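# Place the two closest-weight pistons in the steel tray

## Task

Of the five pistons, work out which two have the most similar weights and set both of them inside the steel parts tray, while making sure none of the remaining three pistons touches the tray or sticks out over its edge. The tray has to stay level on the bench, everything must stay in place on its own without the robot supporting it, and at the end both grippers must be open and the arms moved away.

## Robot and tools

Robot: two six-joint arms with parallel grippers, named left_arm and right_arm, mounted on opposite sides of a table. left_arm's base sits at (+0.125, +0.541, +0.119) m, quat_wxyz (+0.437, 0, 0, -0.899); right_arm's base sits at (-0.159, -0.503, +0.134) m, quat_wxyz (+0.611, 0, 0, +0.792). The names are labels only and do not match left or right in any picture.

Scene frame: origin at the table centre, +z up, table surface at z = +0.020 m, left_arm on the +y side. Each gripper's fingers point along its own +x and close along its own y. The reported end-effector point lies between the finger pads, about 3 to 4 cm behind the tips. Printed hand positions can be somewhat wrong, especially when the arm is stretched out.

execute_actions takes "actions", a list holding zero or one item, plus an optional "pictures" boolean (pictures come by default). An empty list just reports the current state. A wait is {"steps": N}, N from 1 to 300, with no new command. A motion is {"rows": [...], "steps": N}, N from 1 to 15 control steps of 1/30 s (default 15). Each row is used for one step; if there are fewer rows than steps the last row repeats. A refused call moves nothing.

Each row is one flat list of 14 numbers, each in [-1, 1], covering both arms even if only one moves: left_arm waist, shoulder, elbow, wrist pitch, wrist yaw, wrist roll, gripper opening, then the same seven for right_arm. The six joint numbers are offsets, not targets: they are measured from that arm's joint angles in the most recent result that printed them (for a follow-up call in the same reply, or before any angles were shown, from wherever the arm is when the motion begins). They are not added to the previous row. Scale: 1.0 equals 0.9615 rad for waist, shoulder and elbow, 1.713 rad for wrist pitch, 1.767 for wrist yaw, 1.728 for wrist roll. So an all-zero row is not a pause; it pulls the arm back to the reference angles. Joint ranges (rad): waist -3.054 to 3.054, shoulder 0.000 to 3.142, elbow 0.000 to 2.356, wrist pitch -1.571 to 1.571, wrist yaw -1.571 to 1.571, wrist roll -3.142 to 3.142. Asking for more than 0.010 rad beyond an end gets the call refused; actual ends may differ by 0.010 rad, and a request past the real end is clipped there, possibly reported as "joint sent to its limit".

The gripper number is absolute, not an offset: +1 fully open (0.088 m between pads), empty fingers close at about -0.80, and anything lower changes nothing. Closing fully takes at least about 0.5 s. To hold a part, command roughly 0.07 below the grip_measured reading; a smaller margin grips more gently. Readings may be off by about 1 mm and read narrower while squeezing a hard object. Very thin parts (under about 3 mm) get less force. Pads push about 34 to 49 N each.

Motion limits: each joint's target is kept within a small lead of its measured angle per step (about 0.21 to 0.27 rad), and targets are scaled down if they would shift the gripper more than 70 mm in one step, so big moves take several calls. Friction can leave a joint short of its target, and tiny moves may not happen; check the reported angles after each move. Between calls the simulation keeps running and the arms keep heading to the last row sent, until they settle or a step is HELD.

Result lines: the state line gives each gripper's position (m), quat_wxyz and velocities. Joint positions and Joint velocities list each arm's six joints (rad, rad/s) and then the pad gap (m). grip_measured is the finger opening on the command scale. "joint command not followed" means a clearance check altered or blocked some joint targets. HELD flags steps where your row was partly or wholly not sent. A torque fault (contact torque reaching a load limit: waist 16.8, shoulder 20.8, elbow 20.8, wrist pitch 5.49, wrist yaw 5.47, wrist roll 5.13 N m, including carried weight) freezes that arm for 10 s and drops the rest of the call. MOTOR HOT warns from 50 °C; at 95 °C an OVER-TEMPERATURE FAULT holds the arm, and if it does not cool it can go limp and lose its grip.

zoom_image: "camera" is cam_high, cam_left_wrist or cam_right_wrist (all 504x504); "region" is [x0, y0, x1, y1] in image pixels from the top-left, at most 504 by 504. It magnifies the latest picture and moves nothing. read_manual returns only licence text. finished_scene takes "scene" (1 or 2), ends that scene irreversibly and reports success; call it only once the goal holds by itself.

Avoid: knocking or placing anything off the table, dropping or slipping parts, slamming, hard pushes, tilting the tray, and letting the arms collide or press on each other. Occasional outside tugs on held parts or shoves on loose ones may occur. Weight must be judged, for example by lifting pistons and comparing behaviour or loads.

Each tool is called after "Emit:" by a JSON object that holds its "fn" and its "kwargs", one argument or row to a line.

## Session

Emit:
{"fn": "execute_actions", "kwargs": {
  "actions": []
}}

Scene clock: 0.00 s of 12600.00 s.
left_arm: end_effector_position=(+0.3136, +0.0837, +0.2523) grip_measured=+0.824 end_effector_quat_wxyz=(+0.447, +0.746, -0.022, -0.493) end_effector_velocity=(-0.001, +0.003, -0.002) end_effector_angular_velocity=(+0.017, -0.005, -0.003) | right_arm: end_effector_position=(+0.0481, -0.4325, +0.3196) grip_measured=+0.821 end_effector_quat_wxyz=(+0.049, -0.896, -0.065, +0.437) end_effector_velocity=(-0.001, -0.002, -0.001) end_effector_angular_velocity=(-0.012, +0.003, -0.001)
Joint positions: left_arm=[ 0.945  1.93   1.459 -0.405 -0.371  1.326  0.079] | right_arm=[-1.445  0.804  0.811 -0.899  0.08  -2.812  0.079]
Joint velocities: left_arm=[-0.002 -0.002 -0.007 -0.007 -0.007  0.007  0.   ] | right_arm=[-0.002 -0.002 -0.002 -0.007  0.007 -0.007 -0.   ]
Motor temperatures (°C, as the motors report them): left_arm=[23 26 30 27 22 21] | right_arm=[22 36 27 27 23 25]
Heat: left arm: hottest elbow 30 °C (+0.0 °C/min); right arm: hottest shoulder 36 °C (+0.0 °C/min).

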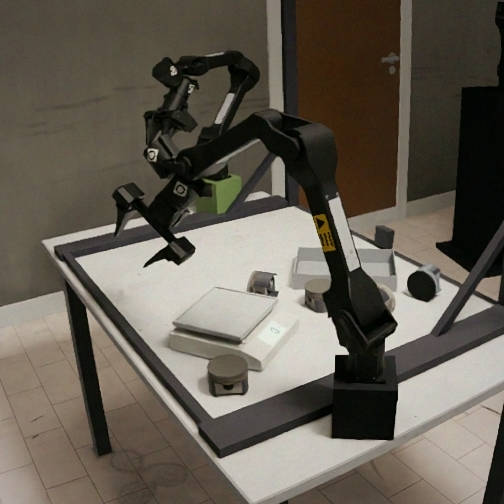

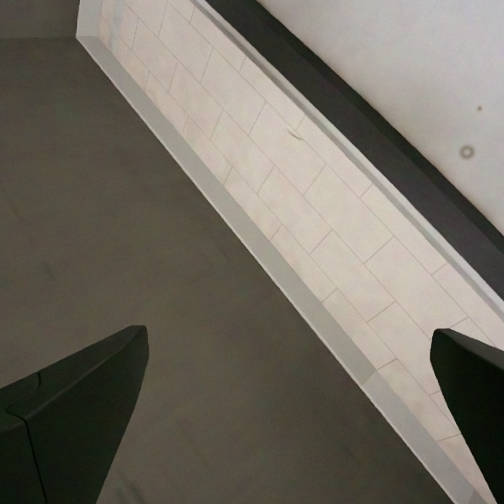

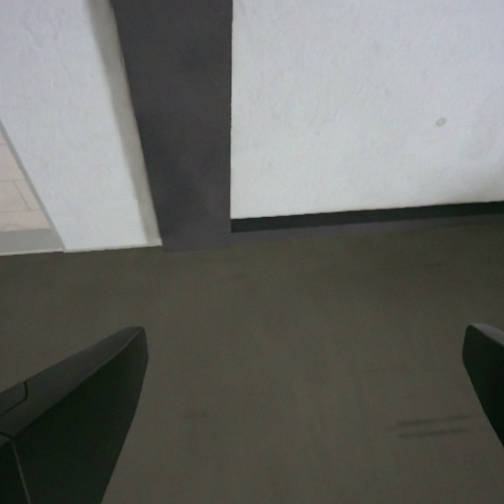

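Emit:
{"fn": "execute_actions", "kwargs": {
  "actions": [
    {"rows":[[-0.15,-0.76,-0.27,-0.476,0.21,-0.767,1,0,0,0,0,0,0,0.82]]}
  ],
  "pictures": false
}}

Emit:
{"fn": "execute_actions", "kwargs": {
  "actions": [
    {"steps":30}
  ]
}}

Emit:
{"fn": "execute_actions", "kwargs": {
  "actions": [
    {"rows":[[-0.85,0,0,0,0,0,1,0,0,0,0,0,0,0.82]]}
  ],
  "pictures": false
}}

Emit:
{"fn": "execute_actions", "kwargs": {
  "actions": [
    {"steps":20}
  ]
}}

Scene clock: 7.33 s of 12600.00 s.
left_arm: end_effector_position=(+0.1608, +0.2816, +0.3236) grip_measured=+0.984 end_effector_quat_wxyz=(+0.529, +0.497, +0.293, -0.622) end_effector_velocity=(-0.035, +0.232, +0.232) end_effector_angular_velocity=(-0.687, +0.716, +1.942) | right_arm: end_effector_position=(+0.0481, -0.4325, +0.3196) grip_measured=+0.821 end_effector_quat_wxyz=(+0.049, -0.896, -0.065, +0.437) end_effector_velocity=(-0.004, -0.001, -0.004) end_effector_angular_velocity=(-0.009, +0.026, +0.008)
Joint positions: left_arm=[ 0.798  1.241  1.217 -1.167 -0.006  0.439  0.087] | right_arm=[-1.445  0.804  0.811 -0.899  0.08  -2.812  0.079]
Joint velocities: left_arm=[-0.002 -1.155 -0.002 -0.579  0.022 -2.103  0.   ] | right_arm=[-0.002  0.002 -0.002 -0.022 -0.007 -0.007 -0.   ]
Motor temperatures (°C, as the motors report them): left_arm=[23 28 31 28 22 21] | right_arm=[22 35 28 27 23 25]
Heat: left arm: hottest elbow 31 °C (+8.2 °C/min); right arm: hottest shoulder 35 °C (-8.2 °C/min).
Steps of this call (steps 1 to 90: nothing new was sent; then 3.83 s passed at rest; steps 91 to 105: all 15 steps of this action). Readings (joint positions):
91: left_arm=[0.942 1.913 1.441 -0.414 -0.342 1.292] | right_arm=[-1.445 0.804 0.811 -0.899 0.080 -2.812]
92: left_arm=[0.931 1.885 1.410 -0.461 -0.292 1.249] | right_arm=[-1.445 0.804 0.811 -0.899 0.080 -2.812]
94: left_arm=[0.889 1.814 1.337 -0.549 -0.194 1.164] | right_arm=[-1.445 0.804 0.811 -0.899 0.080 -2.812]
98: left_arm=[0.808 1.635 1.237 -0.778 -0.046 0.925] | right_arm=[-1.445 0.804 0.811 -0.899 0.080 -2.812]
105: the state above

Scene clock: 8.33 s of 12600.00 s.
left_arm: end_effector_position=(+0.1583, +0.2975, +0.3277) grip_measured=+0.985 end_effector_quat_wxyz=(+0.621, +0.374, +0.425, -0.542) end_effector_velocity=(-0.002, +0.002, -0.001) end_effector_angular_velocity=(+0.006, +0.010, +0.002) | right_arm: end_effector_position=(+0.0481, -0.4325, +0.3196) grip_measured=+0.821 end_effector_quat_wxyz=(+0.049, -0.896, -0.065, +0.437) end_effector_velocity=(-0.001, -0.001, -0.001) end_effector_angular_velocity=(-0.011, +0.005, +0.014)
Joint positions: left_arm=[ 0.798  1.196  1.21  -1.218 -0.003  0.003  0.087] | right_arm=[-1.445  0.804  0.811 -0.899  0.08  -2.812  0.079]
Joint velocities: left_arm=[-0.002 -0.002 -0.002 -0.007  0.007 -0.007 -0.   ] | right_arm=[-0.007  0.002  0.002 -0.007 -0.007 -0.022 -0.   ]
Motor temperatures (°C, as the motors report them): left_arm=[23 28 31 28 22 21] | right_arm=[22 35 28 27 23 25]
Heat: left arm: hottest elbow 31 °C (+7.2 °C/min); right arm: hottest shoulder 35 °C (-7.2 °C/min).
Steps of this call (steps 1 to 30: the robot went on to your last target). Readings (joint positions):
1: left_arm=[0.798 1.212 1.217 -1.181 -0.005 0.368] | right_arm=[-1.445 0.804 0.811 -0.899 0.080 -2.812]
2: left_arm=[0.798 1.196 1.217 -1.192 -0.004 0.298] | right_arm=[-1.445 0.804 0.811 -0.899 0.080 -2.812]
4: left_arm=[0.798 1.191 1.216 -1.208 -0.003 0.159] | right_arm=[-1.445 0.804 0.811 -0.899 0.080 -2.812]
8: left_arm=[0.798 1.196 1.210 -1.217 -0.003 0.033] | right_arm=[-1.445 0.804 0.811 -0.899 0.080 -2.812]
30: the state above
All arms were judged still, so your last target was given up. Only a new action makes them travel on or press farther. Fingers that are still opening or closing keep moving.

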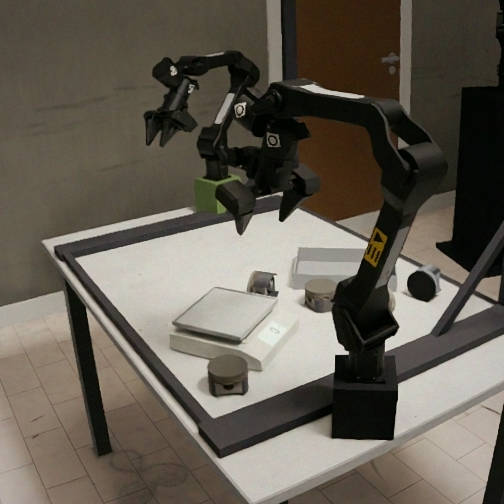

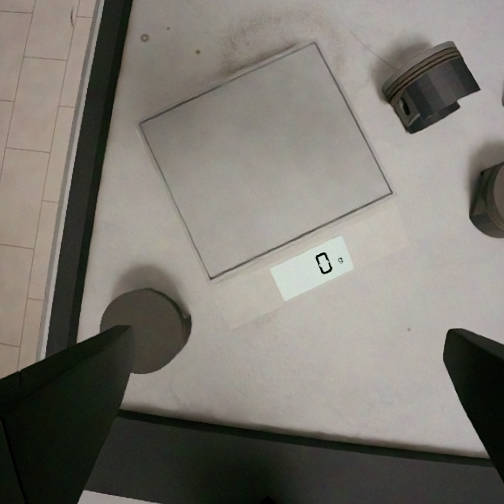

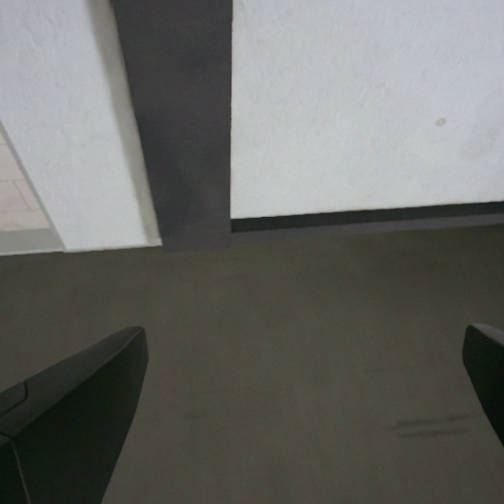

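Scene clock: 8.83 s of 12600.00 s.
left_arm: end_effector_position=(-0.0269, +0.3481, +0.3277) grip_measured=+0.985 end_effector_quat_wxyz=(+0.359, +0.509, +0.248, -0.742) end_effector_velocity=(-0.043, +0.037, -0.002) end_effector_angular_velocity=(-0.018, -0.043, -0.236) | right_arm: end_effector_position=(+0.0481, -0.4325, +0.3196) grip_measured=+0.821 end_effector_quat_wxyz=(+0.049, -0.896, -0.065, +0.437) end_effector_velocity=(+0.001, +0.001, +0.000) end_effector_angular_velocity=(+0.004, -0.006, +0.008)
Joint positions: left_arm=[-0.     1.196  1.21  -1.218  0.003  0.002  0.087] | right_arm=[-1.445  0.804  0.811 -0.899  0.08  -2.812  0.079]
Joint velocities: left_arm=[-0.261 -0.002 -0.007 -0.007 -0.051 -0.007 -0.   ] | right_arm=[-0.002 -0.002 -0.002  0.007 -0.007 -0.007  0.   ]
Motor temperatures (°C, as the motors report them): left_arm=[23 28 31 28 22 21] | right_arm=[22 35 28 27 23 25]
Heat: left arm: hottest elbow 31 °C (+6.8 °C/min); right arm: hottest shoulder 35 °C (-6.8 °C/min).
Steps of this call (steps 1 to 15: all 15 steps of this action). Readings (joint positions):
1: left_arm=[0.775 1.196 1.210 -1.218 -0.017 -0.000] | right_arm=[-1.445 0.804 0.811 -0.899 0.080 -2.812]
2: left_arm=[0.715 1.196 1.210 -1.218 -0.015 -0.000] | right_arm=[-1.445 0.804 0.811 -0.899 0.080 -2.812]
4: left_arm=[0.583 1.196 1.210 -1.218 -0.004 -0.000] | right_arm=[-1.445 0.804 0.811 -0.899 0.080 -2.812]
8: left_arm=[0.325 1.196 1.210 -1.218 -0.004 0.000] | right_arm=[-1.445 0.804 0.811 -0.899 0.080 -2.812]
15: the state above

Scene clock: 9.50 s of 12600.00 s.
left_arm: end_effector_position=(-0.0292, +0.3500, +0.3277) grip_measured=+0.985 end_effector_quat_wxyz=(+0.355, +0.511, +0.243, -0.744) end_effector_velocity=(-0.000, -0.001, +0.000) end_effector_angular_velocity=(-0.005, +0.005, +0.021) | right_arm: end_effector_position=(+0.0481, -0.4325, +0.3196) grip_measured=+0.821 end_effector_quat_wxyz=(+0.049, -0.896, -0.065, +0.437) end_effector_velocity=(+0.001, +0.001, -0.000) end_effector_angular_velocity=(-0.007, -0.004, +0.019)
Joint positions: left_arm=[-0.015  1.196  1.21  -1.218 -0.     0.002  0.087] | right_arm=[-1.445  0.804  0.811 -0.899  0.08  -2.812  0.079]
Joint velocities: left_arm=[-0.002 -0.002 -0.002  0.007 -0.007 -0.022 -0.   ] | right_arm=[-0.002  0.002 -0.002  0.007 -0.007 -0.022 -0.   ]
Motor temperatures (°C, as the motors report them): left_arm=[23 28 31 28 22 21] | right_arm=[22 35 29 27 23 25]
Heat: left arm: hottest elbow 31 °C (+6.3 °C/min); right arm: hottest shoulder 35 °C (-6.3 °C/min).
Steps of this call (steps 1 to 20: the robot went on to your last target). Readings (joint positions):
1: left_arm=[-0.007 1.196 1.210 -1.218 0.002 0.002] | right_arm=[-1.445 0.804 0.811 -0.899 0.080 -2.812]
2: left_arm=[-0.010 1.196 1.210 -1.218 0.001 0.002] | right_arm=[-1.445 0.804 0.811 -0.899 0.080 -2.812]
4: left_arm=[-0.012 1.196 1.210 -1.218 0.000 0.002] | right_arm=[-1.445 0.804 0.811 -0.899 0.080 -2.812]
8: left_arm=[-0.015 1.196 1.210 -1.218 -0.000 0.002] | right_arm=[-1.445 0.804 0.811 -0.899 0.080 -2.812]
20: the state above

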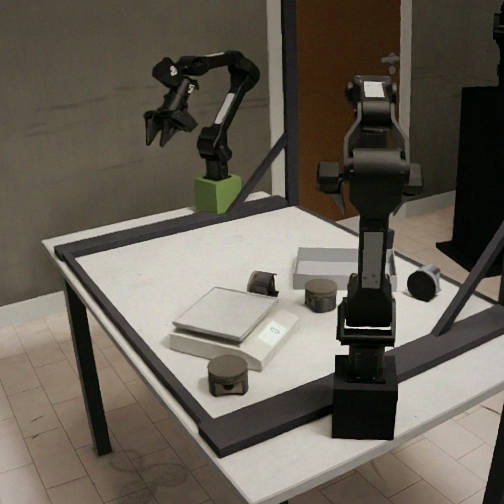

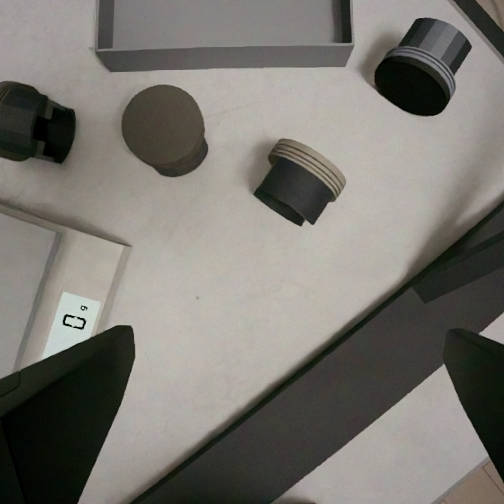

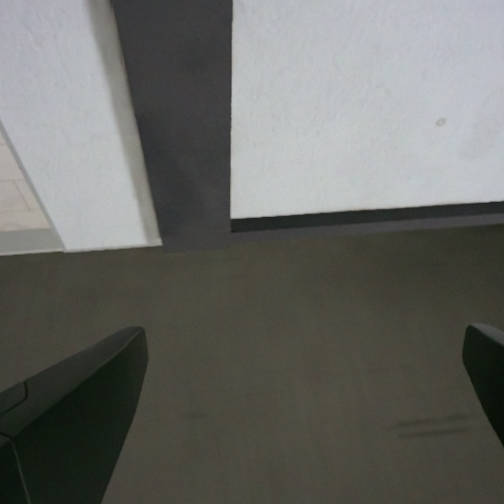

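Emit:
{"fn": "execute_actions", "kwargs": {
  "actions": []
}}

Scene clock: 29.70 s of 12600.00 s.
left_arm: end_effector_position=(-0.0292, +0.3500, +0.3277) grip_measured=+0.985 end_effector_quat_wxyz=(+0.355, +0.511, +0.243, -0.744) end_effector_velocity=(+0.001, +0.004, -0.001) end_effector_angular_velocity=(+0.020, -0.011, -0.012) | right_arm: end_effector_position=(+0.0481, -0.4325, +0.3196) grip_measured=+0.821 end_effector_quat_wxyz=(+0.049, -0.896, -0.065, +0.437) end_effector_velocity=(-0.002, +0.002, -0.002) end_effector_angular_velocity=(+0.027, +0.017, -0.006)
Joint positions: left_arm=[-0.015  1.196  1.21  -1.218 -0.     0.002  0.087] | right_arm=[-1.445  0.804  0.811 -0.899  0.08  -2.812  0.079]
Joint velocities: left_arm=[-0.002  0.002  0.002 -0.022  0.007  0.007  0.   ] | right_arm=[-0.002 -0.002 -0.002 -0.007 -0.022  0.022 -0.   ]
Motor temperatures (°C, as the motors report them): left_arm=[23 28 33 28 22 21] | right_arm=[22 34 30 28 23 25]
Heat: left arm: hottest elbow 33 °C (+6.1 °C/min); right arm: hottest shoulder 34 °C (-4.0 °C/min).
Steps of this call (steps 1 to 15: the robot went on to your last target; steps 16 to 90: nothing new was sent; then 17.20 s passed at rest). Readings (joint positions):
1: left_arm=[-0.015 1.196 1.210 -1.218 -0.000 0.002] | right_arm=[-1.445 0.804 0.811 -0.899 0.080 -2.812]
2: left_arm=[-0.015 1.196 1.210 -1.218 -0.000 0.002] | right_arm=[-1.445 0.804 0.811 -0.899 0.080 -2.812]
4: left_arm=[-0.015 1.196 1.210 -1.218 -0.000 0.002] | right_arm=[-1.445 0.804 0.811 -0.899 0.080 -2.812]
8: left_arm=[-0.015 1.196 1.210 -1.218 -0.000 0.002] | right_arm=[-1.445 0.804 0.811 -0.899 0.080 -2.812]
90: the state above
All arms were judged still, so your last target was given up. Only a new action makes them travel on or press farther. Fingers that are still opening or closing keep moving.

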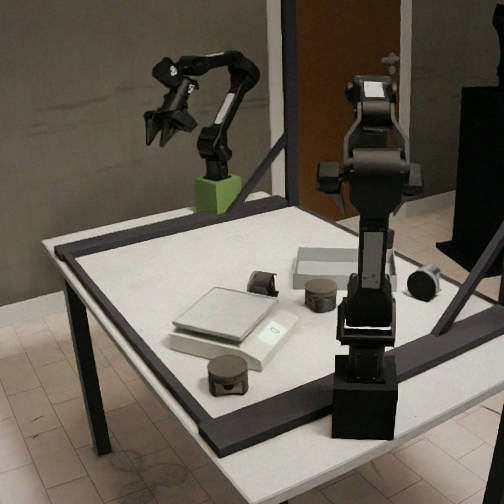

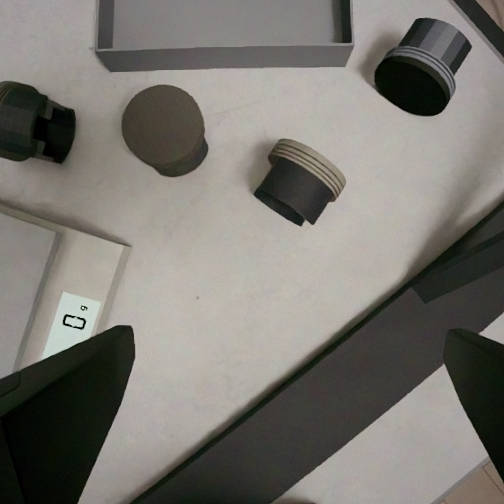

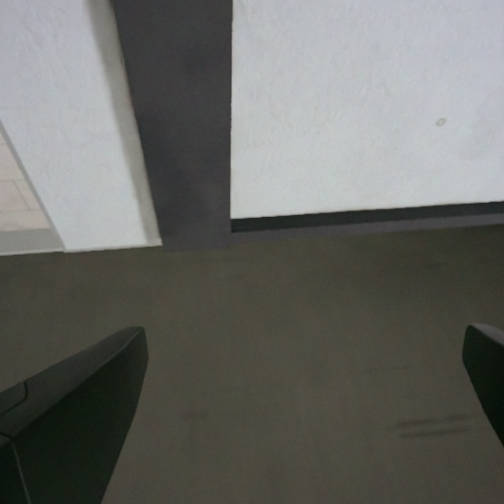

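Emit:
{"fn": "execute_actions", "kwargs": {
  "actions": [
    {"rows":[[0.04,0.1,-0.02,0.07,0,0,1,0,0,0,0,0,0,0.82],[0.08,0.25,-0.05,0.16,0,0,1,0,0,0,0,0,0,0.82],[0.14,0.45,-0.09,0.29,0,0,1,0,0,0,0,0,0,0.82],[0.228,0.72,-0.135,0.465,0,0,1,0,0,0,0,0,0,0.82]]}
  ],
  "pictures": false
}}

Emit:
{"fn": "execute_actions", "kwargs": {
  "actions": [
    {"steps":25}
  ]
}}

Scene clock: 37.87 s of 12600.00 s.
left_arm: end_effector_position=(-0.0465, +0.1979, +0.1424) grip_measured=+0.985 end_effector_quat_wxyz=(+0.428, +0.494, +0.304, -0.693) end_effector_velocity=(+0.024, +0.048, -0.243) end_effector_angular_velocity=(+0.430, -0.215, +0.021) | right_arm: end_effector_position=(+0.0481, -0.4325, +0.3196) grip_measured=+0.821 end_effector_quat_wxyz=(+0.049, -0.896, -0.065, +0.437) end_effector_velocity=(-0.005, +0.001, -0.004) end_effector_angular_velocity=(+0.003, +0.026, +0.017)
Joint positions: left_arm=[ 0.201  1.857  1.089 -0.471 -0.     0.002  0.087] | right_arm=[-1.445  0.804  0.811 -0.899  0.08  -2.812  0.079]
Joint velocities: left_arm=[-0.002  0.564 -0.203  0.286 -0.007 -0.022 -0.   ] | right_arm=[-0.002 -0.002 -0.002 -0.022 -0.022 -0.007 -0.   ]
Motor temperatures (°C, as the motors report them): left_arm=[23 28 33 28 22 21] | right_arm=[22 34 31 29 23 25]
Heat: left arm: hottest elbow 33 °C (+4.8 °C/min); right arm: hottest shoulder 34 °C (-3.2 °C/min).
Steps of this call (steps 1 to 90: nothing new was sent; then 4.67 s passed at rest; steps 91 to 105: all 15 steps of this action). Readings (joint positions):
91: left_arm=[-0.012 1.208 1.208 -1.203 0.001 0.002] | right_arm=[-1.445 0.804 0.811 -0.899 0.080 -2.812]
92: left_arm=[0.001 1.236 1.205 -1.151 0.001 0.002] | right_arm=[-1.445 0.804 0.811 -0.899 0.080 -2.812]
94: left_arm=[0.051 1.315 1.191 -1.019 0.003 0.002] | right_arm=[-1.445 0.804 0.811 -0.899 0.080 -2.812]
98: left_arm=[0.163 1.516 1.120 -0.824 0.000 0.002] | right_arm=[-1.445 0.804 0.811 -0.899 0.080 -2.812]
105: the state above

Scene clock: 38.70 s of 12600.00 s.
left_arm: end_effector_position=(-0.0490, +0.1930, +0.1358) grip_measured=+0.985 end_effector_quat_wxyz=(+0.431, +0.487, +0.300, -0.698) end_effector_velocity=(-0.000, +0.004, -0.002) end_effector_angular_velocity=(+0.015, +0.003, +0.002) | right_arm: end_effector_position=(+0.0481, -0.4325, +0.3196) grip_measured=+0.821 end_effector_quat_wxyz=(+0.049, -0.896, -0.065, +0.437) end_effector_velocity=(+0.001, -0.001, -0.002) end_effector_angular_velocity=(-0.011, -0.001, -0.001)
Joint positions: left_arm=[ 0.201  1.878  1.081 -0.422 -0.     0.002  0.087] | right_arm=[-1.445  0.804  0.811 -0.899  0.08  -2.812  0.079]
Joint velocities: left_arm=[-0.002 -0.002 -0.007 -0.007  0.007 -0.007 -0.   ] | right_arm=[-0.002  0.002 -0.007  0.007  0.007 -0.007 -0.   ]
Motor temperatures (°C, as the motors report them): left_arm=[23 28 33 28 22 21] | right_arm=[22 34 31 29 23 25]
Heat: left arm: hottest elbow 33 °C (+4.7 °C/min); right arm: hottest shoulder 34 °C (-3.1 °C/min).
Steps of this call (steps 1 to 25: the robot went on to your last target). Readings (joint positions):
1: left_arm=[0.201 1.870 1.083 -0.460 -0.000 0.002] | right_arm=[-1.445 0.804 0.811 -0.899 0.080 -2.812]
2: left_arm=[0.201 1.876 1.080 -0.450 -0.000 0.002] | right_arm=[-1.445 0.804 0.811 -0.899 0.080 -2.812]
4: left_arm=[0.201 1.877 1.080 -0.431 -0.000 0.002] | right_arm=[-1.445 0.804 0.811 -0.899 0.080 -2.812]
8: left_arm=[0.201 1.877 1.081 -0.424 -0.000 0.002] | right_arm=[-1.445 0.804 0.811 -0.899 0.080 -2.812]
25: the state above

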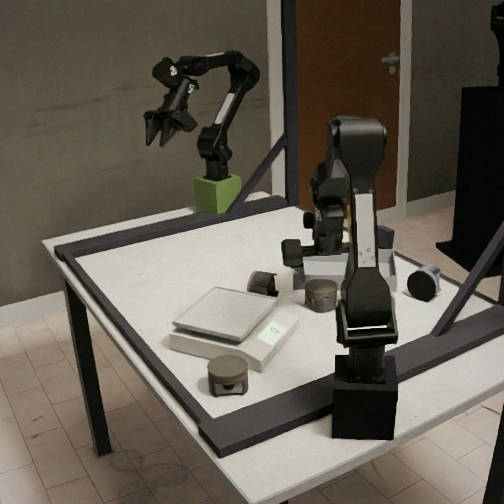

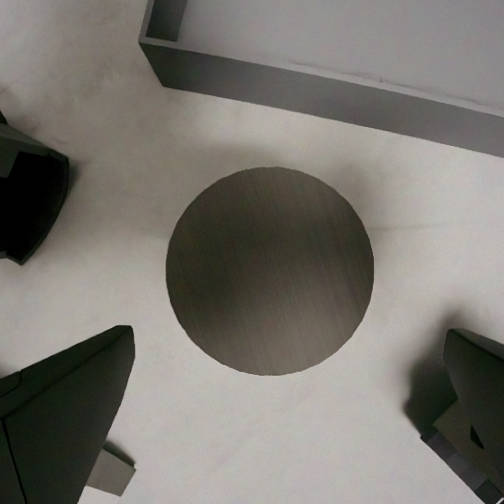

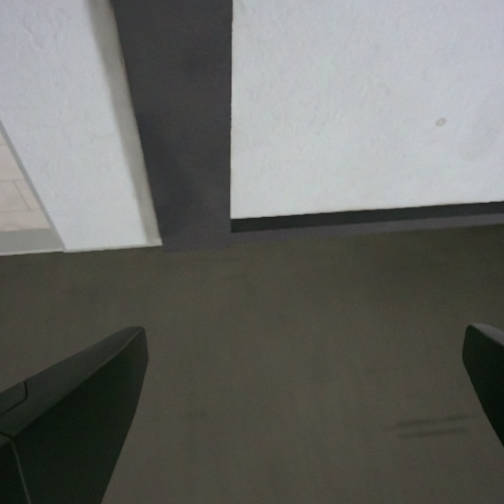

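Emit:
{"fn": "execute_actions", "kwargs": {
  "actions": [
    {"rows":[[0.008,0.05,0.05,0,0,0,1,0,0,0,0,0,0,0.82],[0.016,0.11,0.1,0.004,0,0,1,0,0,0,0,0,0,0.82]]}
  ]
}}

Scene clock: 46.77 s of 12600.00 s.
left_arm: end_effector_position=(-0.0548, +0.1698, +0.1284) grip_measured=+0.985 end_effector_quat_wxyz=(+0.436, +0.483, +0.301, -0.697) end_effector_velocity=(-0.002, +0.001, +0.001) end_effector_angular_velocity=(+0.009, +0.012, +0.016) | right_arm: end_effector_position=(+0.0481, -0.4325, +0.3196) grip_measured=+0.821 end_effector_quat_wxyz=(+0.049, -0.896, -0.065, +0.437) end_effector_velocity=(-0.002, -0.000, -0.002) end_effector_angular_velocity=(+0.007, +0.010, -0.004)
Joint positions: left_arm=[ 0.214  1.966  1.168 -0.413 -0.     0.002  0.087] | right_arm=[-1.445  0.804  0.811 -0.899  0.08  -2.812  0.079]
Joint velocities: left_arm=[-0.002 -0.002  0.002 -0.007  0.007 -0.022 -0.   ] | right_arm=[-0.002 -0.002 -0.002 -0.007 -0.007  0.007 -0.   ]
Motor temperatures (°C, as the motors report them): left_arm=[23 29 33 28 22 21] | right_arm=[22 34 32 29 23 25]
Heat: left arm: hottest elbow 33 °C (+3.8 °C/min); right arm: hottest shoulder 34 °C (-2.6 °C/min).
Steps of this call (steps 1 to 15: the robot went on to your last target; steps 16 to 90: nothing new was sent; then 4.57 s passed at rest; steps 91 to 105: all 15 steps of this action). Readings (joint positions):
91: left_arm=[0.201 1.882 1.086 -0.424 -0.000 0.002] | right_arm=[-1.445 0.804 0.811 -0.899 0.080 -2.812]
92: left_arm=[0.202 1.899 1.103 -0.426 -0.000 0.002] | right_arm=[-1.445 0.804 0.811 -0.899 0.080 -2.812]
94: left_arm=[0.207 1.938 1.146 -0.411 -0.000 0.002] | right_arm=[-1.445 0.804 0.811 -0.899 0.080 -2.812]
98: left_arm=[0.214 1.964 1.163 -0.413 -0.000 0.002] | right_arm=[-1.445 0.804 0.811 -0.899 0.080 -2.812]
105: the state above

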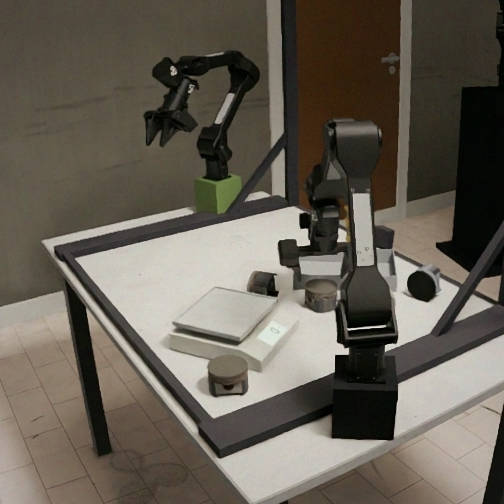

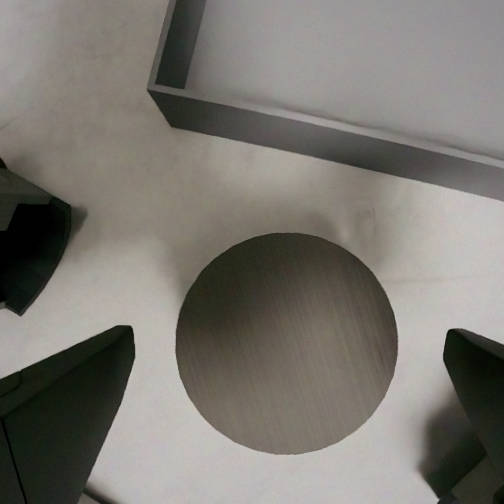

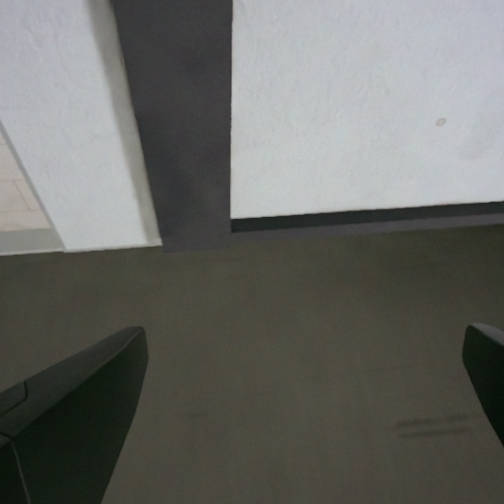

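Emit:
{"fn": "execute_actions", "kwargs": {
  "actions": [
    {"rows":[[0,0.03,-0.01,0.02,0,0,1,0,0,0,0,0,0,0.82],[0,0.05,-0.02,0.035,0,0,1,0,0,0,0,0,0,0.82],[0,0.07,-0.03,0.05,0,0,1,0,0,0,0,0,0,0.82],[0,0.09,-0.04,0.065,0,0,1,0,0,0,0,0,0,0.82],[0,0.11,-0.05,0.08,0,0,1,0,0,0,0,0,0,0.82],[0,0.138,-0.064,0.098,0,0,1,0,0,0,0,0,0,0.82]]}
  ],
  "pictures": false
}}

Emit:
{"fn": "execute_actions", "kwargs": {
  "actions": [
    {"rows":[[0,0,0,0,0,0,0.9,0,0,0,0,0,0,0.82],[0,0,0,0,0,0,0.82,0,0,0,0,0,0,0.82],[0,0,0,0,0,0,0.75,0,0,0,0,0,0,0.82],[0,0,0,0,0,0,0.7,0,0,0,0,0,0,0.82],[0,0,0,0,0,0,0.66,0,0,0,0,0,0,0.82],[0,0,0,0,0,0,0.62,0,0,0,0,0,0,0.82],[0,0,0,0,0,0,0.58,0,0,0,0,0,0,0.82],[0,0,0,0,0,0,0.54,0,0,0,0,0,0,0.82],[0,0,0,0,0,0,0.5,0,0,0,0,0,0,0.82]]}
  ]
}}

Scene clock: 54.20 s of 12600.00 s.
left_arm: end_effector_position=(-0.0543, +0.1708, +0.0766) grip_measured=+0.985 end_effector_quat_wxyz=(+0.434, +0.487, +0.304, -0.694) end_effector_velocity=(-0.004, -0.008, +0.002) end_effector_angular_velocity=(-0.046, +0.012, -0.007) | right_arm: end_effector_position=(+0.0481, -0.4325, +0.3196) grip_measured=+0.821 end_effector_quat_wxyz=(+0.049, -0.896, -0.065, +0.437) end_effector_velocity=(+0.001, -0.001, +0.001) end_effector_angular_velocity=(-0.007, -0.010, -0.001)
Joint positions: left_arm=[ 0.214  2.089  1.11  -0.245 -0.     0.002  0.087] | right_arm=[-1.445  0.804  0.811 -0.899  0.08  -2.812  0.079]
Joint velocities: left_arm=[-0.002  0.002 -0.002  0.051 -0.007  0.007 -0.   ] | right_arm=[-0.002 -0.002 -0.002  0.007  0.007 -0.007 -0.   ]
Motor temperatures (°C, as the motors report them): left_arm=[23 29 33 28 22 21] | right_arm=[22 33 32 29 23 25]
Heat: left arm: hottest elbow 33 °C (+3.3 °C/min); right arm: hottest shoulder 33 °C (-3.3 °C/min).
Steps of this call (steps 1 to 15: the robot went on to your last target; steps 16 to 90: nothing new was sent; then 3.93 s passed at rest; steps 91 to 105: all 15 steps of this action). Readings (joint positions):
91: left_arm=[0.214 1.968 1.168 -0.410 -0.000 0.002] | right_arm=[-1.445 0.804 0.811 -0.899 0.080 -2.812]
92: left_arm=[0.214 1.973 1.167 -0.395 -0.000 0.002] | right_arm=[-1.445 0.804 0.811 -0.899 0.080 -2.812]
94: left_arm=[0.214 1.994 1.162 -0.347 -0.000 0.002] | right_arm=[-1.445 0.804 0.811 -0.899 0.080 -2.812]
98: left_arm=[0.214 2.059 1.131 -0.272 -0.000 0.002] | right_arm=[-1.445 0.804 0.811 -0.899 0.080 -2.812]
105: the state above

Scene clock: 54.70 s of 12600.00 s.
left_arm: end_effector_position=(-0.0544, +0.1708, +0.0766) grip_measured=+0.568 end_effector_quat_wxyz=(+0.434, +0.487, +0.304, -0.694) end_effector_velocity=(-0.001, +0.003, -0.000) end_effector_angular_velocity=(+0.011, +0.005, +0.002) | right_arm: end_effector_position=(+0.0481, -0.4325, +0.3196) grip_measured=+0.821 end_effector_quat_wxyz=(+0.049, -0.896, -0.065, +0.437) end_effector_velocity=(-0.003, +0.004, +0.000) end_effector_angular_velocity=(+0.012, +0.009, +0.038)
Joint positions: left_arm=[ 0.214  2.089  1.11  -0.245  0.     0.002  0.067] | right_arm=[-1.445  0.804  0.811 -0.899  0.08  -2.812  0.079]
Joint velocities: left_arm=[-0.002 -0.002 -0.002 -0.007  0.007 -0.007  0.   ] | right_arm=[-0.002 -0.002  0.002 -0.007 -0.037 -0.022 -0.   ]
Motor temperatures (°C, as the motors report them): left_arm=[23 29 33 28 22 21] | right_arm=[22 33 32 29 23 25]
Heat: left arm: hottest elbow 33 °C (+3.3 °C/min); right arm: hottest shoulder 33 °C (-3.3 °C/min).
Steps of this call (steps 1 to 15: all 15 steps of this action). Readings (joint positions):
1: left_arm=[0.214 2.089 1.110 -0.245 -0.000 0.002] | right_arm=[-1.445 0.804 0.811 -0.899 0.080 -2.812]
2: left_arm=[0.214 2.089 1.110 -0.245 -0.000 0.002] | right_arm=[-1.445 0.804 0.811 -0.899 0.080 -2.812]
4: left_arm=[0.214 2.089 1.110 -0.245 -0.000 0.002] | right_arm=[-1.445 0.804 0.811 -0.899 0.080 -2.812]
8: left_arm=[0.214 2.089 1.110 -0.245 -0.000 0.002] | right_arm=[-1.445 0.804 0.811 -0.899 0.080 -2.812]
15: the state above

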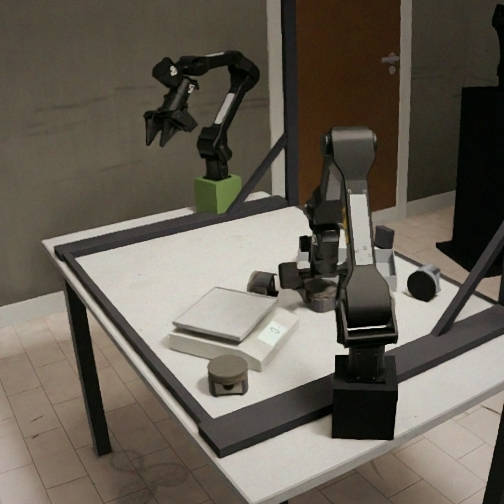

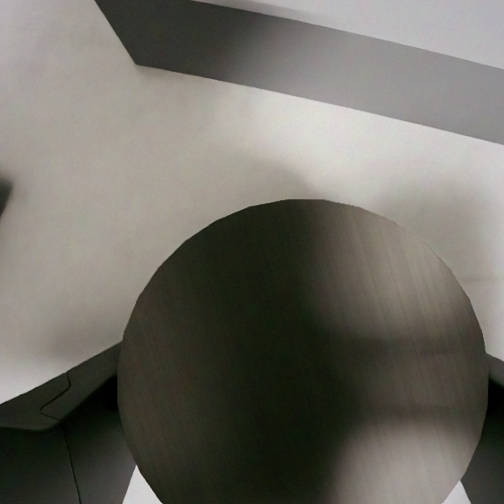

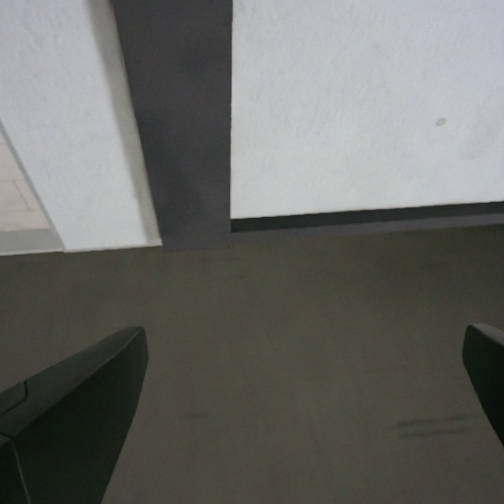

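Emit:
{"fn": "execute_actions", "kwargs": {
  "actions": [
    {"rows":[[0,-0.03,0.02,-0.025,0,0,0.5,0,0,0,0,0,0,0.82],[0,-0.06,0.04,-0.05,0,0,0.5,0,0,0,0,0,0,0.82],[0,-0.09,0.06,-0.08,0,0,0.5,0,0,0,0,0,0,0.82],[0,-0.12,0.08,-0.11,0,0,0.5,0,0,0,0,0,0,0.82],[0,-0.15,0.11,-0.14,0,0,0.5,0,0,0,0,0,0,0.82],[0,-0.18,0.14,-0.17,0,0,0.5,0,0,0,0,0,0,0.82],[0,-0.21,0.18,-0.21,0,0,0.5,0,0,0,0,0,0,0.82],[0,-0.235,0.215,-0.242,0,0,0.5,0,0,0,0,0,0,0.82]]}
  ],
  "pictures": false
}}

Emit:
{"fn": "execute_actions", "kwargs": {
  "actions": [
    {"rows":[[0.05,0,0,0,0,0,0.5,0,0,0,0,0,0,0.82],[0.1,0,0,0,0,0,0.5,0,0,0,0,0,0,0.82],[0.16,0,0,0,0,0,0.5,0,0,0,0,0,0,0.82],[0.22,0,0,0,0,0,0.5,0,0,0,0,0,0,0.82],[0.28,0,0,0,0,0,0.5,0,0,0,0,0,0,0.82],[0.34,0,0,0,0,0,0.5,0,0,0,0,0,0,0.82],[0.4,0,0,0,0,0,0.5,0,0,0,0,0,0,0.82],[0.46,0,0,0,0,0,0.5,0,0,0,0,0,0,0.82],[0.52,0,0,0,0,0,0.5,0,0,0,0,0,0,0.82],[0.568,0,0,0,0,0,0.5,0,0,0,0,0,0,0.82]]}
  ],
  "pictures": false
}}

Emit:
{"fn": "execute_actions", "kwargs": {
  "actions": [
    {"steps":8}
  ]
}}

Scene clock: 67.93 s of 12600.00 s.
left_arm: end_effector_position=(-0.0572, +0.1649, +0.1991) grip_measured=+0.568 end_effector_quat_wxyz=(+0.440, +0.474, +0.296, -0.703) end_effector_velocity=(+0.015, +0.035, -0.017) end_effector_angular_velocity=(+0.176, -0.069, +0.015) | right_arm: end_effector_position=(+0.0481, -0.4325, +0.3196) grip_measured=+0.821 end_effector_quat_wxyz=(+0.049, -0.896, -0.065, +0.437) end_effector_velocity=(+0.001, +0.001, +0.000) end_effector_angular_velocity=(+0.004, -0.006, +0.008)
Joint positions: left_arm=[ 0.214  1.858  1.319 -0.646  0.     0.002  0.067] | right_arm=[-1.445  0.804  0.811 -0.899  0.08  -2.812  0.079]
Joint velocities: left_arm=[-0.002  0.002 -0.002 -0.183  0.007 -0.022 -0.   ] | right_arm=[-0.002 -0.002 -0.002  0.007 -0.007 -0.007  0.   ]
Motor temperatures (°C, as the motors report them): left_arm=[23 32 33 28 22 21] | right_arm=[22 33 33 30 23 25]
Heat: left arm: hottest elbow 33 °C (+2.0 °C/min); right arm: hottest shoulder 33 °C (-2.0 °C/min).
Steps of this call (steps 1 to 15: the robot went on to your last target; steps 16 to 90: nothing new was sent; then 9.73 s passed at rest; steps 91 to 105: all 15 steps of this action). Readings (joint positions):
91: left_arm=[0.214 2.087 1.112 -0.252 0.000 0.002] | right_arm=[-1.445 0.804 0.811 -0.899 0.080 -2.812]
92: left_arm=[0.214 2.083 1.119 -0.274 0.000 0.002] | right_arm=[-1.445 0.804 0.811 -0.899 0.080 -2.812]
94: left_arm=[0.214 2.060 1.135 -0.351 0.000 0.002] | right_arm=[-1.445 0.804 0.811 -0.899 0.080 -2.812]
98: left_arm=[0.214 1.968 1.217 -0.536 0.000 0.002] | right_arm=[-1.445 0.804 0.811 -0.899 0.080 -2.812]
105: the state above

Scene clock: 68.43 s of 12600.00 s.
left_arm: end_effector_position=(+0.1723, +0.1259, +0.1980) grip_measured=+0.568 end_effector_quat_wxyz=(+0.620, +0.376, +0.414, -0.550) end_effector_velocity=(+0.144, +0.021, +0.000) end_effector_angular_velocity=(+0.019, -0.016, +0.354) | right_arm: end_effector_position=(+0.0481, -0.4325, +0.3196) grip_measured=+0.821 end_effector_quat_wxyz=(+0.049, -0.896, -0.065, +0.437) end_effector_velocity=(+0.001, -0.001, +0.001) end_effector_angular_velocity=(-0.007, -0.010, -0.001)
Joint positions: left_arm=[ 0.774  1.86   1.318 -0.645 -0.012  0.002  0.067] | right_arm=[-1.445  0.804  0.811 -0.899  0.08  -2.812  0.079]
Joint velocities: left_arm=[ 0.339 -0.007 -0.002 -0.022 -0.022 -0.007 -0.   ] | right_arm=[-0.002 -0.002 -0.002  0.007  0.007 -0.007 -0.   ]
Motor temperatures (°C, as the motors report them): left_arm=[23 32 33 28 22 21] | right_arm=[22 33 33 30 23 25]
Heat: left arm: hottest elbow 33 °C (+2.0 °C/min); right arm: hottest shoulder 33 °C (-2.0 °C/min).
Steps of this call (steps 1 to 15: all 15 steps of this action). Readings (joint positions):
1: left_arm=[0.216 1.858 1.319 -0.650 0.002 0.002] | right_arm=[-1.445 0.804 0.811 -0.899 0.080 -2.812]
2: left_arm=[0.227 1.858 1.319 -0.652 0.007 0.002] | right_arm=[-1.445 0.804 0.811 -0.899 0.080 -2.812]
4: left_arm=[0.281 1.860 1.318 -0.652 0.012 0.002] | right_arm=[-1.445 0.804 0.811 -0.899 0.080 -2.812]
8: left_arm=[0.478 1.860 1.318 -0.644 0.005 0.002] | right_arm=[-1.445 0.804 0.811 -0.899 0.080 -2.812]
15: the state above

Scene clock: 68.70 s of 12600.00 s.
left_arm: end_effector_position=(+0.1643, +0.1256, +0.1978) grip_measured=+0.568 end_effector_quat_wxyz=(+0.612, +0.378, +0.414, -0.558) end_effector_velocity=(+0.002, +0.007, -0.003) end_effector_angular_velocity=(+0.028, -0.015, +0.013) | right_arm: end_effector_position=(+0.0481, -0.4325, +0.3196) grip_measured=+0.821 end_effector_quat_wxyz=(+0.049, -0.896, -0.065, +0.437) end_effector_velocity=(-0.001, -0.002, -0.001) end_effector_angular_velocity=(-0.012, +0.003, -0.001)
Joint positions: left_arm=[ 0.759  1.86   1.318 -0.648 -0.001  0.002  0.067] | right_arm=[-1.445  0.804  0.811 -0.899  0.08  -2.812  0.079]
Joint velocities: left_arm=[-0.002 -0.002 -0.007 -0.022 -0.022 -0.007 -0.   ] | right_arm=[-0.002 -0.002 -0.002 -0.007  0.007 -0.007 -0.   ]
Motor temperatures (°C, as the motors report them): left_arm=[23 32 33 28 22 21] | right_arm=[22 33 33 30 23 25]
Heat: left arm: hottest elbow 33 °C (+2.0 °C/min); right arm: hottest shoulder 33 °C (-2.0 °C/min).
Steps of this call (steps 1 to 8: the robot went on to your last target). Readings (joint positions):
1: left_arm=[0.780 1.860 1.318 -0.646 -0.012 0.002] | right_arm=[-1.445 0.804 0.811 -0.899 0.080 -2.812]
2: left_arm=[0.780 1.860 1.318 -0.647 -0.009 0.002] | right_arm=[-1.445 0.804 0.811 -0.899 0.080 -2.812]
4: left_arm=[0.770 1.860 1.318 -0.648 -0.003 0.002] | right_arm=[-1.445 0.804 0.811 -0.899 0.080 -2.812]
8: the state above

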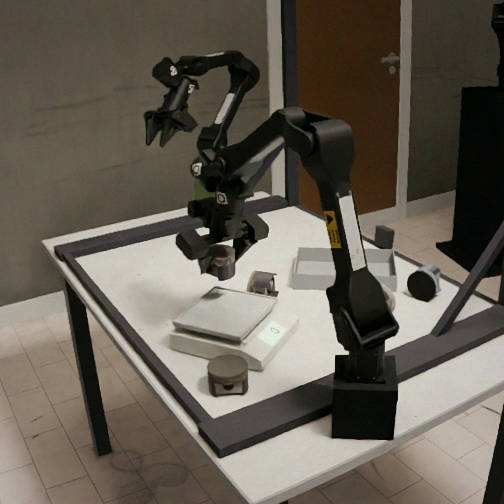

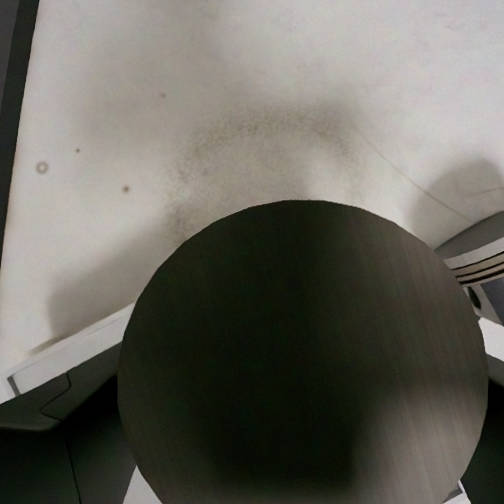

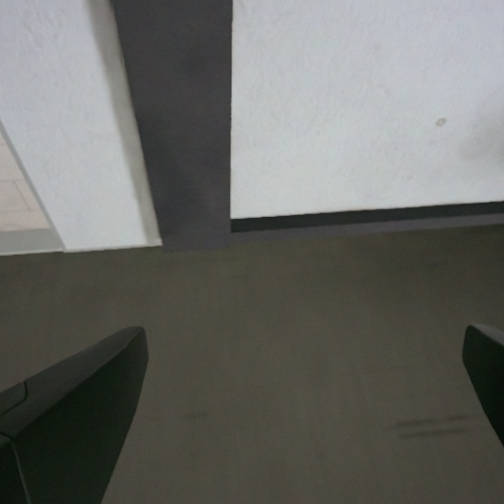

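Emit:
{"fn": "execute_actions", "kwargs": {
  "actions": [
    {"rows":[[0,0,-0.02,0.01,0,0,0.5,0,0,0,0,0,0,0.82],[0,0.01,-0.04,0.02,0,0,0.5,0,0,0,0,0,0,0.82],[0,0.02,-0.06,0.033,0,0,0.5,0,0,0,0,0,0,0.82],[0,0.025,-0.08,0.046,0,0,0.5,0,0,0,0,0,0,0.82],[0,0.03,-0.1,0.058,0,0,0.5,0,0,0,0,0,0,0.82],[0,0.04,-0.115,0.068,0,0,0.5,0,0,0,0,0,0,0.82],[0,0.045,-0.128,0.076,0,0,0.5,0,0,0,0,0,0,0.82],[0,0.05,-0.137,0.083,0,0,0.5,0,0,0,0,0,0,0.82]]}
  ]
}}

Emit:
{"fn": "zoom_image", "kwargs": {
  "camera": "cam_high",
  "region": [160,220,320,380]
}}

Scene clock: 77.03 s of 12600.00 s.
left_arm: end_effector_position=(+0.1631, +0.1378, +0.1524) grip_measured=+0.568 end_effector_quat_wxyz=(+0.605, +0.387, +0.424, -0.552) end_effector_velocity=(+0.004, -0.016, +0.006) end_effector_angular_velocity=(-0.079, -0.026, +0.012) | right_arm: end_effector_position=(+0.0481, -0.4325, +0.3196) grip_measured=+0.821 end_effector_quat_wxyz=(+0.049, -0.896, -0.065, +0.437) end_effector_velocity=(-0.002, -0.001, -0.003) end_effector_angular_velocity=(+0.005, +0.015, -0.008)
Joint positions: left_arm=[ 0.759  1.902  1.191 -0.512 -0.001  0.002  0.067] | right_arm=[-1.445  0.804  0.811 -0.899  0.08  -2.812  0.079]
Joint velocities: left_arm=[-0.002 -0.002 -0.002  0.081 -0.022 -0.007 -0.   ] | right_arm=[-0.007 -0.002 -0.007 -0.007 -0.007  0.007 -0.   ]
Motor temperatures (°C, as the motors report them): left_arm=[23 33 34 28 22 21] | right_arm=[22 33 33 30 23 25]
Heat: left arm: hottest elbow 34 °C (+2.0 °C/min); right arm: hottest shoulder 33 °C (-2.0 °C/min).
Steps of this call (steps 1 to 30: the robot went on to your last target; steps 31 to 160: nothing new was sent; then 2.50 s passed at rest; steps 161 to 175: all 15 steps of this action). Readings (joint positions):
161: left_arm=[0.759 1.870 1.311 -0.646 -0.001 0.002] | right_arm=[-1.445 0.804 0.811 -0.899 0.080 -2.812]
162: left_arm=[0.759 1.870 1.307 -0.638 -0.001 0.002] | right_arm=[-1.445 0.804 0.811 -0.899 0.080 -2.812]
164: left_arm=[0.759 1.870 1.286 -0.605 -0.001 0.002] | right_arm=[-1.445 0.804 0.811 -0.899 0.080 -2.812]
168: left_arm=[0.759 1.881 1.224 -0.543 -0.001 0.002] | right_arm=[-1.445 0.804 0.811 -0.899 0.080 -2.812]
175: the state above

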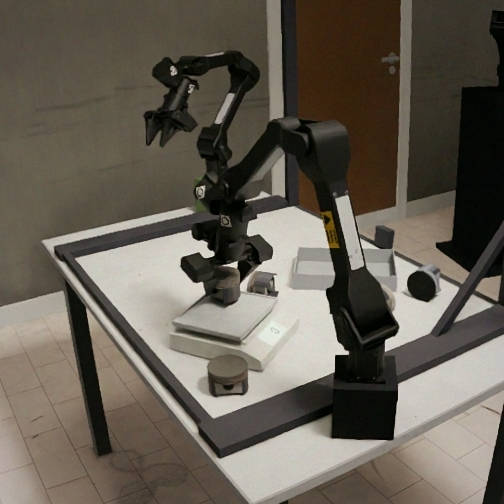

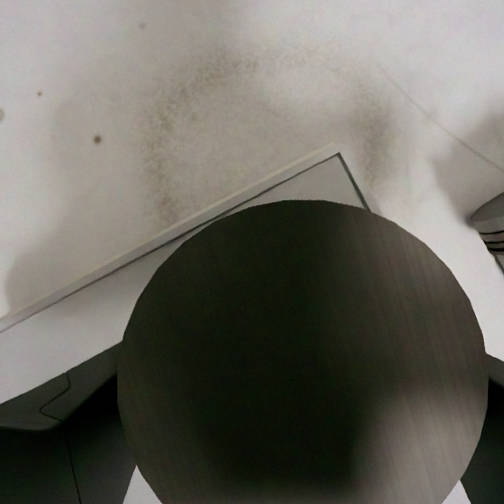

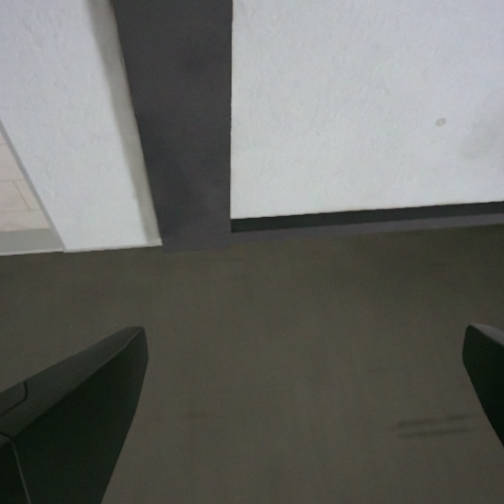

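Region (160, 220, 320, 380) of cam_high's 504x504 image, scaled by 3.150, with more detail than that image has.

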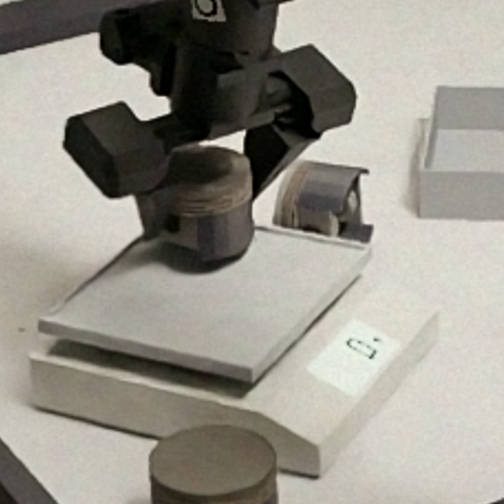

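Good position. Lower a little.

Emit:
{"fn": "execute_actions", "kwargs": {
  "actions": [
    {"rows":[[0,0.01,-0.005,0.006,0,0,0.5,0,0,0,0,0,0,0.82],[0,0.018,-0.008,0.012,0,0,0.5,0,0,0,0,0,0,0.82]],"steps":12}
  ]
}}

Emit:
{"fn": "zoom_image", "kwargs": {
  "camera": "cam_high",
  "region": [160,220,320,380]
}}

Scene clock: 81.57 s of 12600.00 s.
left_arm: end_effector_position=(+0.1634, +0.1350, +0.1514) grip_measured=+0.568 end_effector_quat_wxyz=(+0.607, +0.384, +0.421, -0.554) end_effector_velocity=(+0.002, +0.001, +0.001) end_effector_angular_velocity=(+0.005, -0.023, -0.002) | right_arm: end_effector_position=(+0.0481, -0.4325, +0.3196) grip_measured=+0.821 end_effector_quat_wxyz=(+0.049, -0.896, -0.065, +0.437) end_effector_velocity=(-0.001, -0.002, -0.001) end_effector_angular_velocity=(-0.012, +0.003, -0.001)
Joint positions: left_arm=[ 0.759  1.907  1.19  -0.495 -0.001  0.002  0.067] | right_arm=[-1.445  0.804  0.811 -0.899  0.08  -2.812  0.079]
Joint velocities: left_arm=[-0.002 -0.002  0.002 -0.007 -0.022  0.007 -0.   ] | right_arm=[-0.002 -0.002 -0.002 -0.007  0.007 -0.007  0.   ]
Motor temperatures (°C, as the motors report them): left_arm=[23 33 34 28 22 21] | right_arm=[22 33 33 30 23 25]
Heat: left arm: hottest elbow 34 °C (+2.0 °C/min); right arm: hottest shoulder 33 °C (-1.0 °C/min).
Steps of this call (steps 1 to 15: the robot went on to your last target; steps 16 to 90: nothing new was sent; then 1.13 s passed at rest; steps 91 to 102: all 12 steps of this action). Readings (joint positions):
91: left_arm=[0.759 1.902 1.191 -0.508 -0.001 0.002] | right_arm=[-1.445 0.804 0.811 -0.899 0.080 -2.812]
92: left_arm=[0.759 1.902 1.191 -0.506 -0.001 0.002] | right_arm=[-1.445 0.804 0.811 -0.899 0.080 -2.812]
94: left_arm=[0.759 1.904 1.190 -0.498 -0.001 0.002] | right_arm=[-1.445 0.804 0.811 -0.899 0.080 -2.812]
98: left_arm=[0.759 1.907 1.190 -0.496 -0.001 0.002] | right_arm=[-1.445 0.804 0.811 -0.899 0.080 -2.812]
102: the state above

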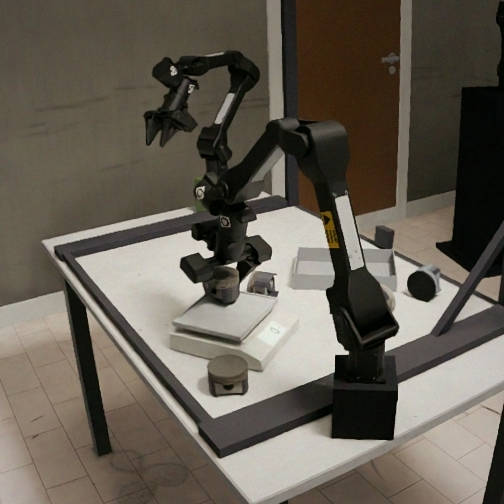

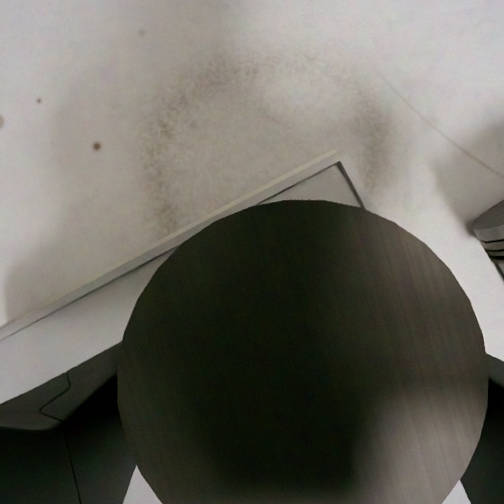

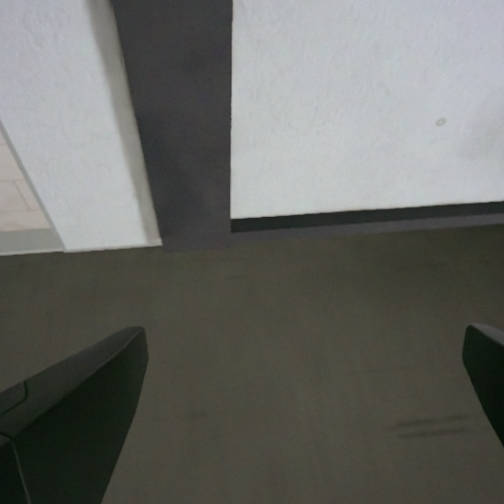

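Region (160, 220, 320, 380) of cam_high's 504x504 image, scaled by 3.150, with more detail than that image has.

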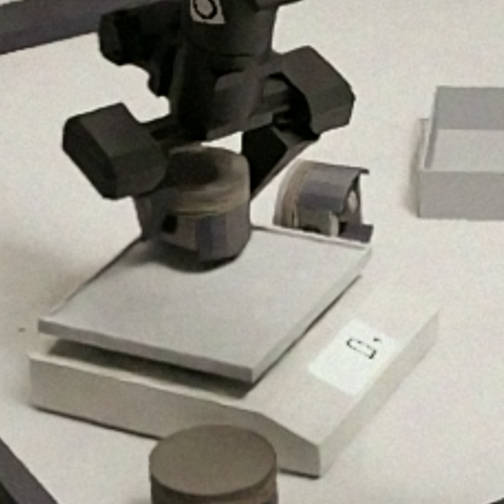

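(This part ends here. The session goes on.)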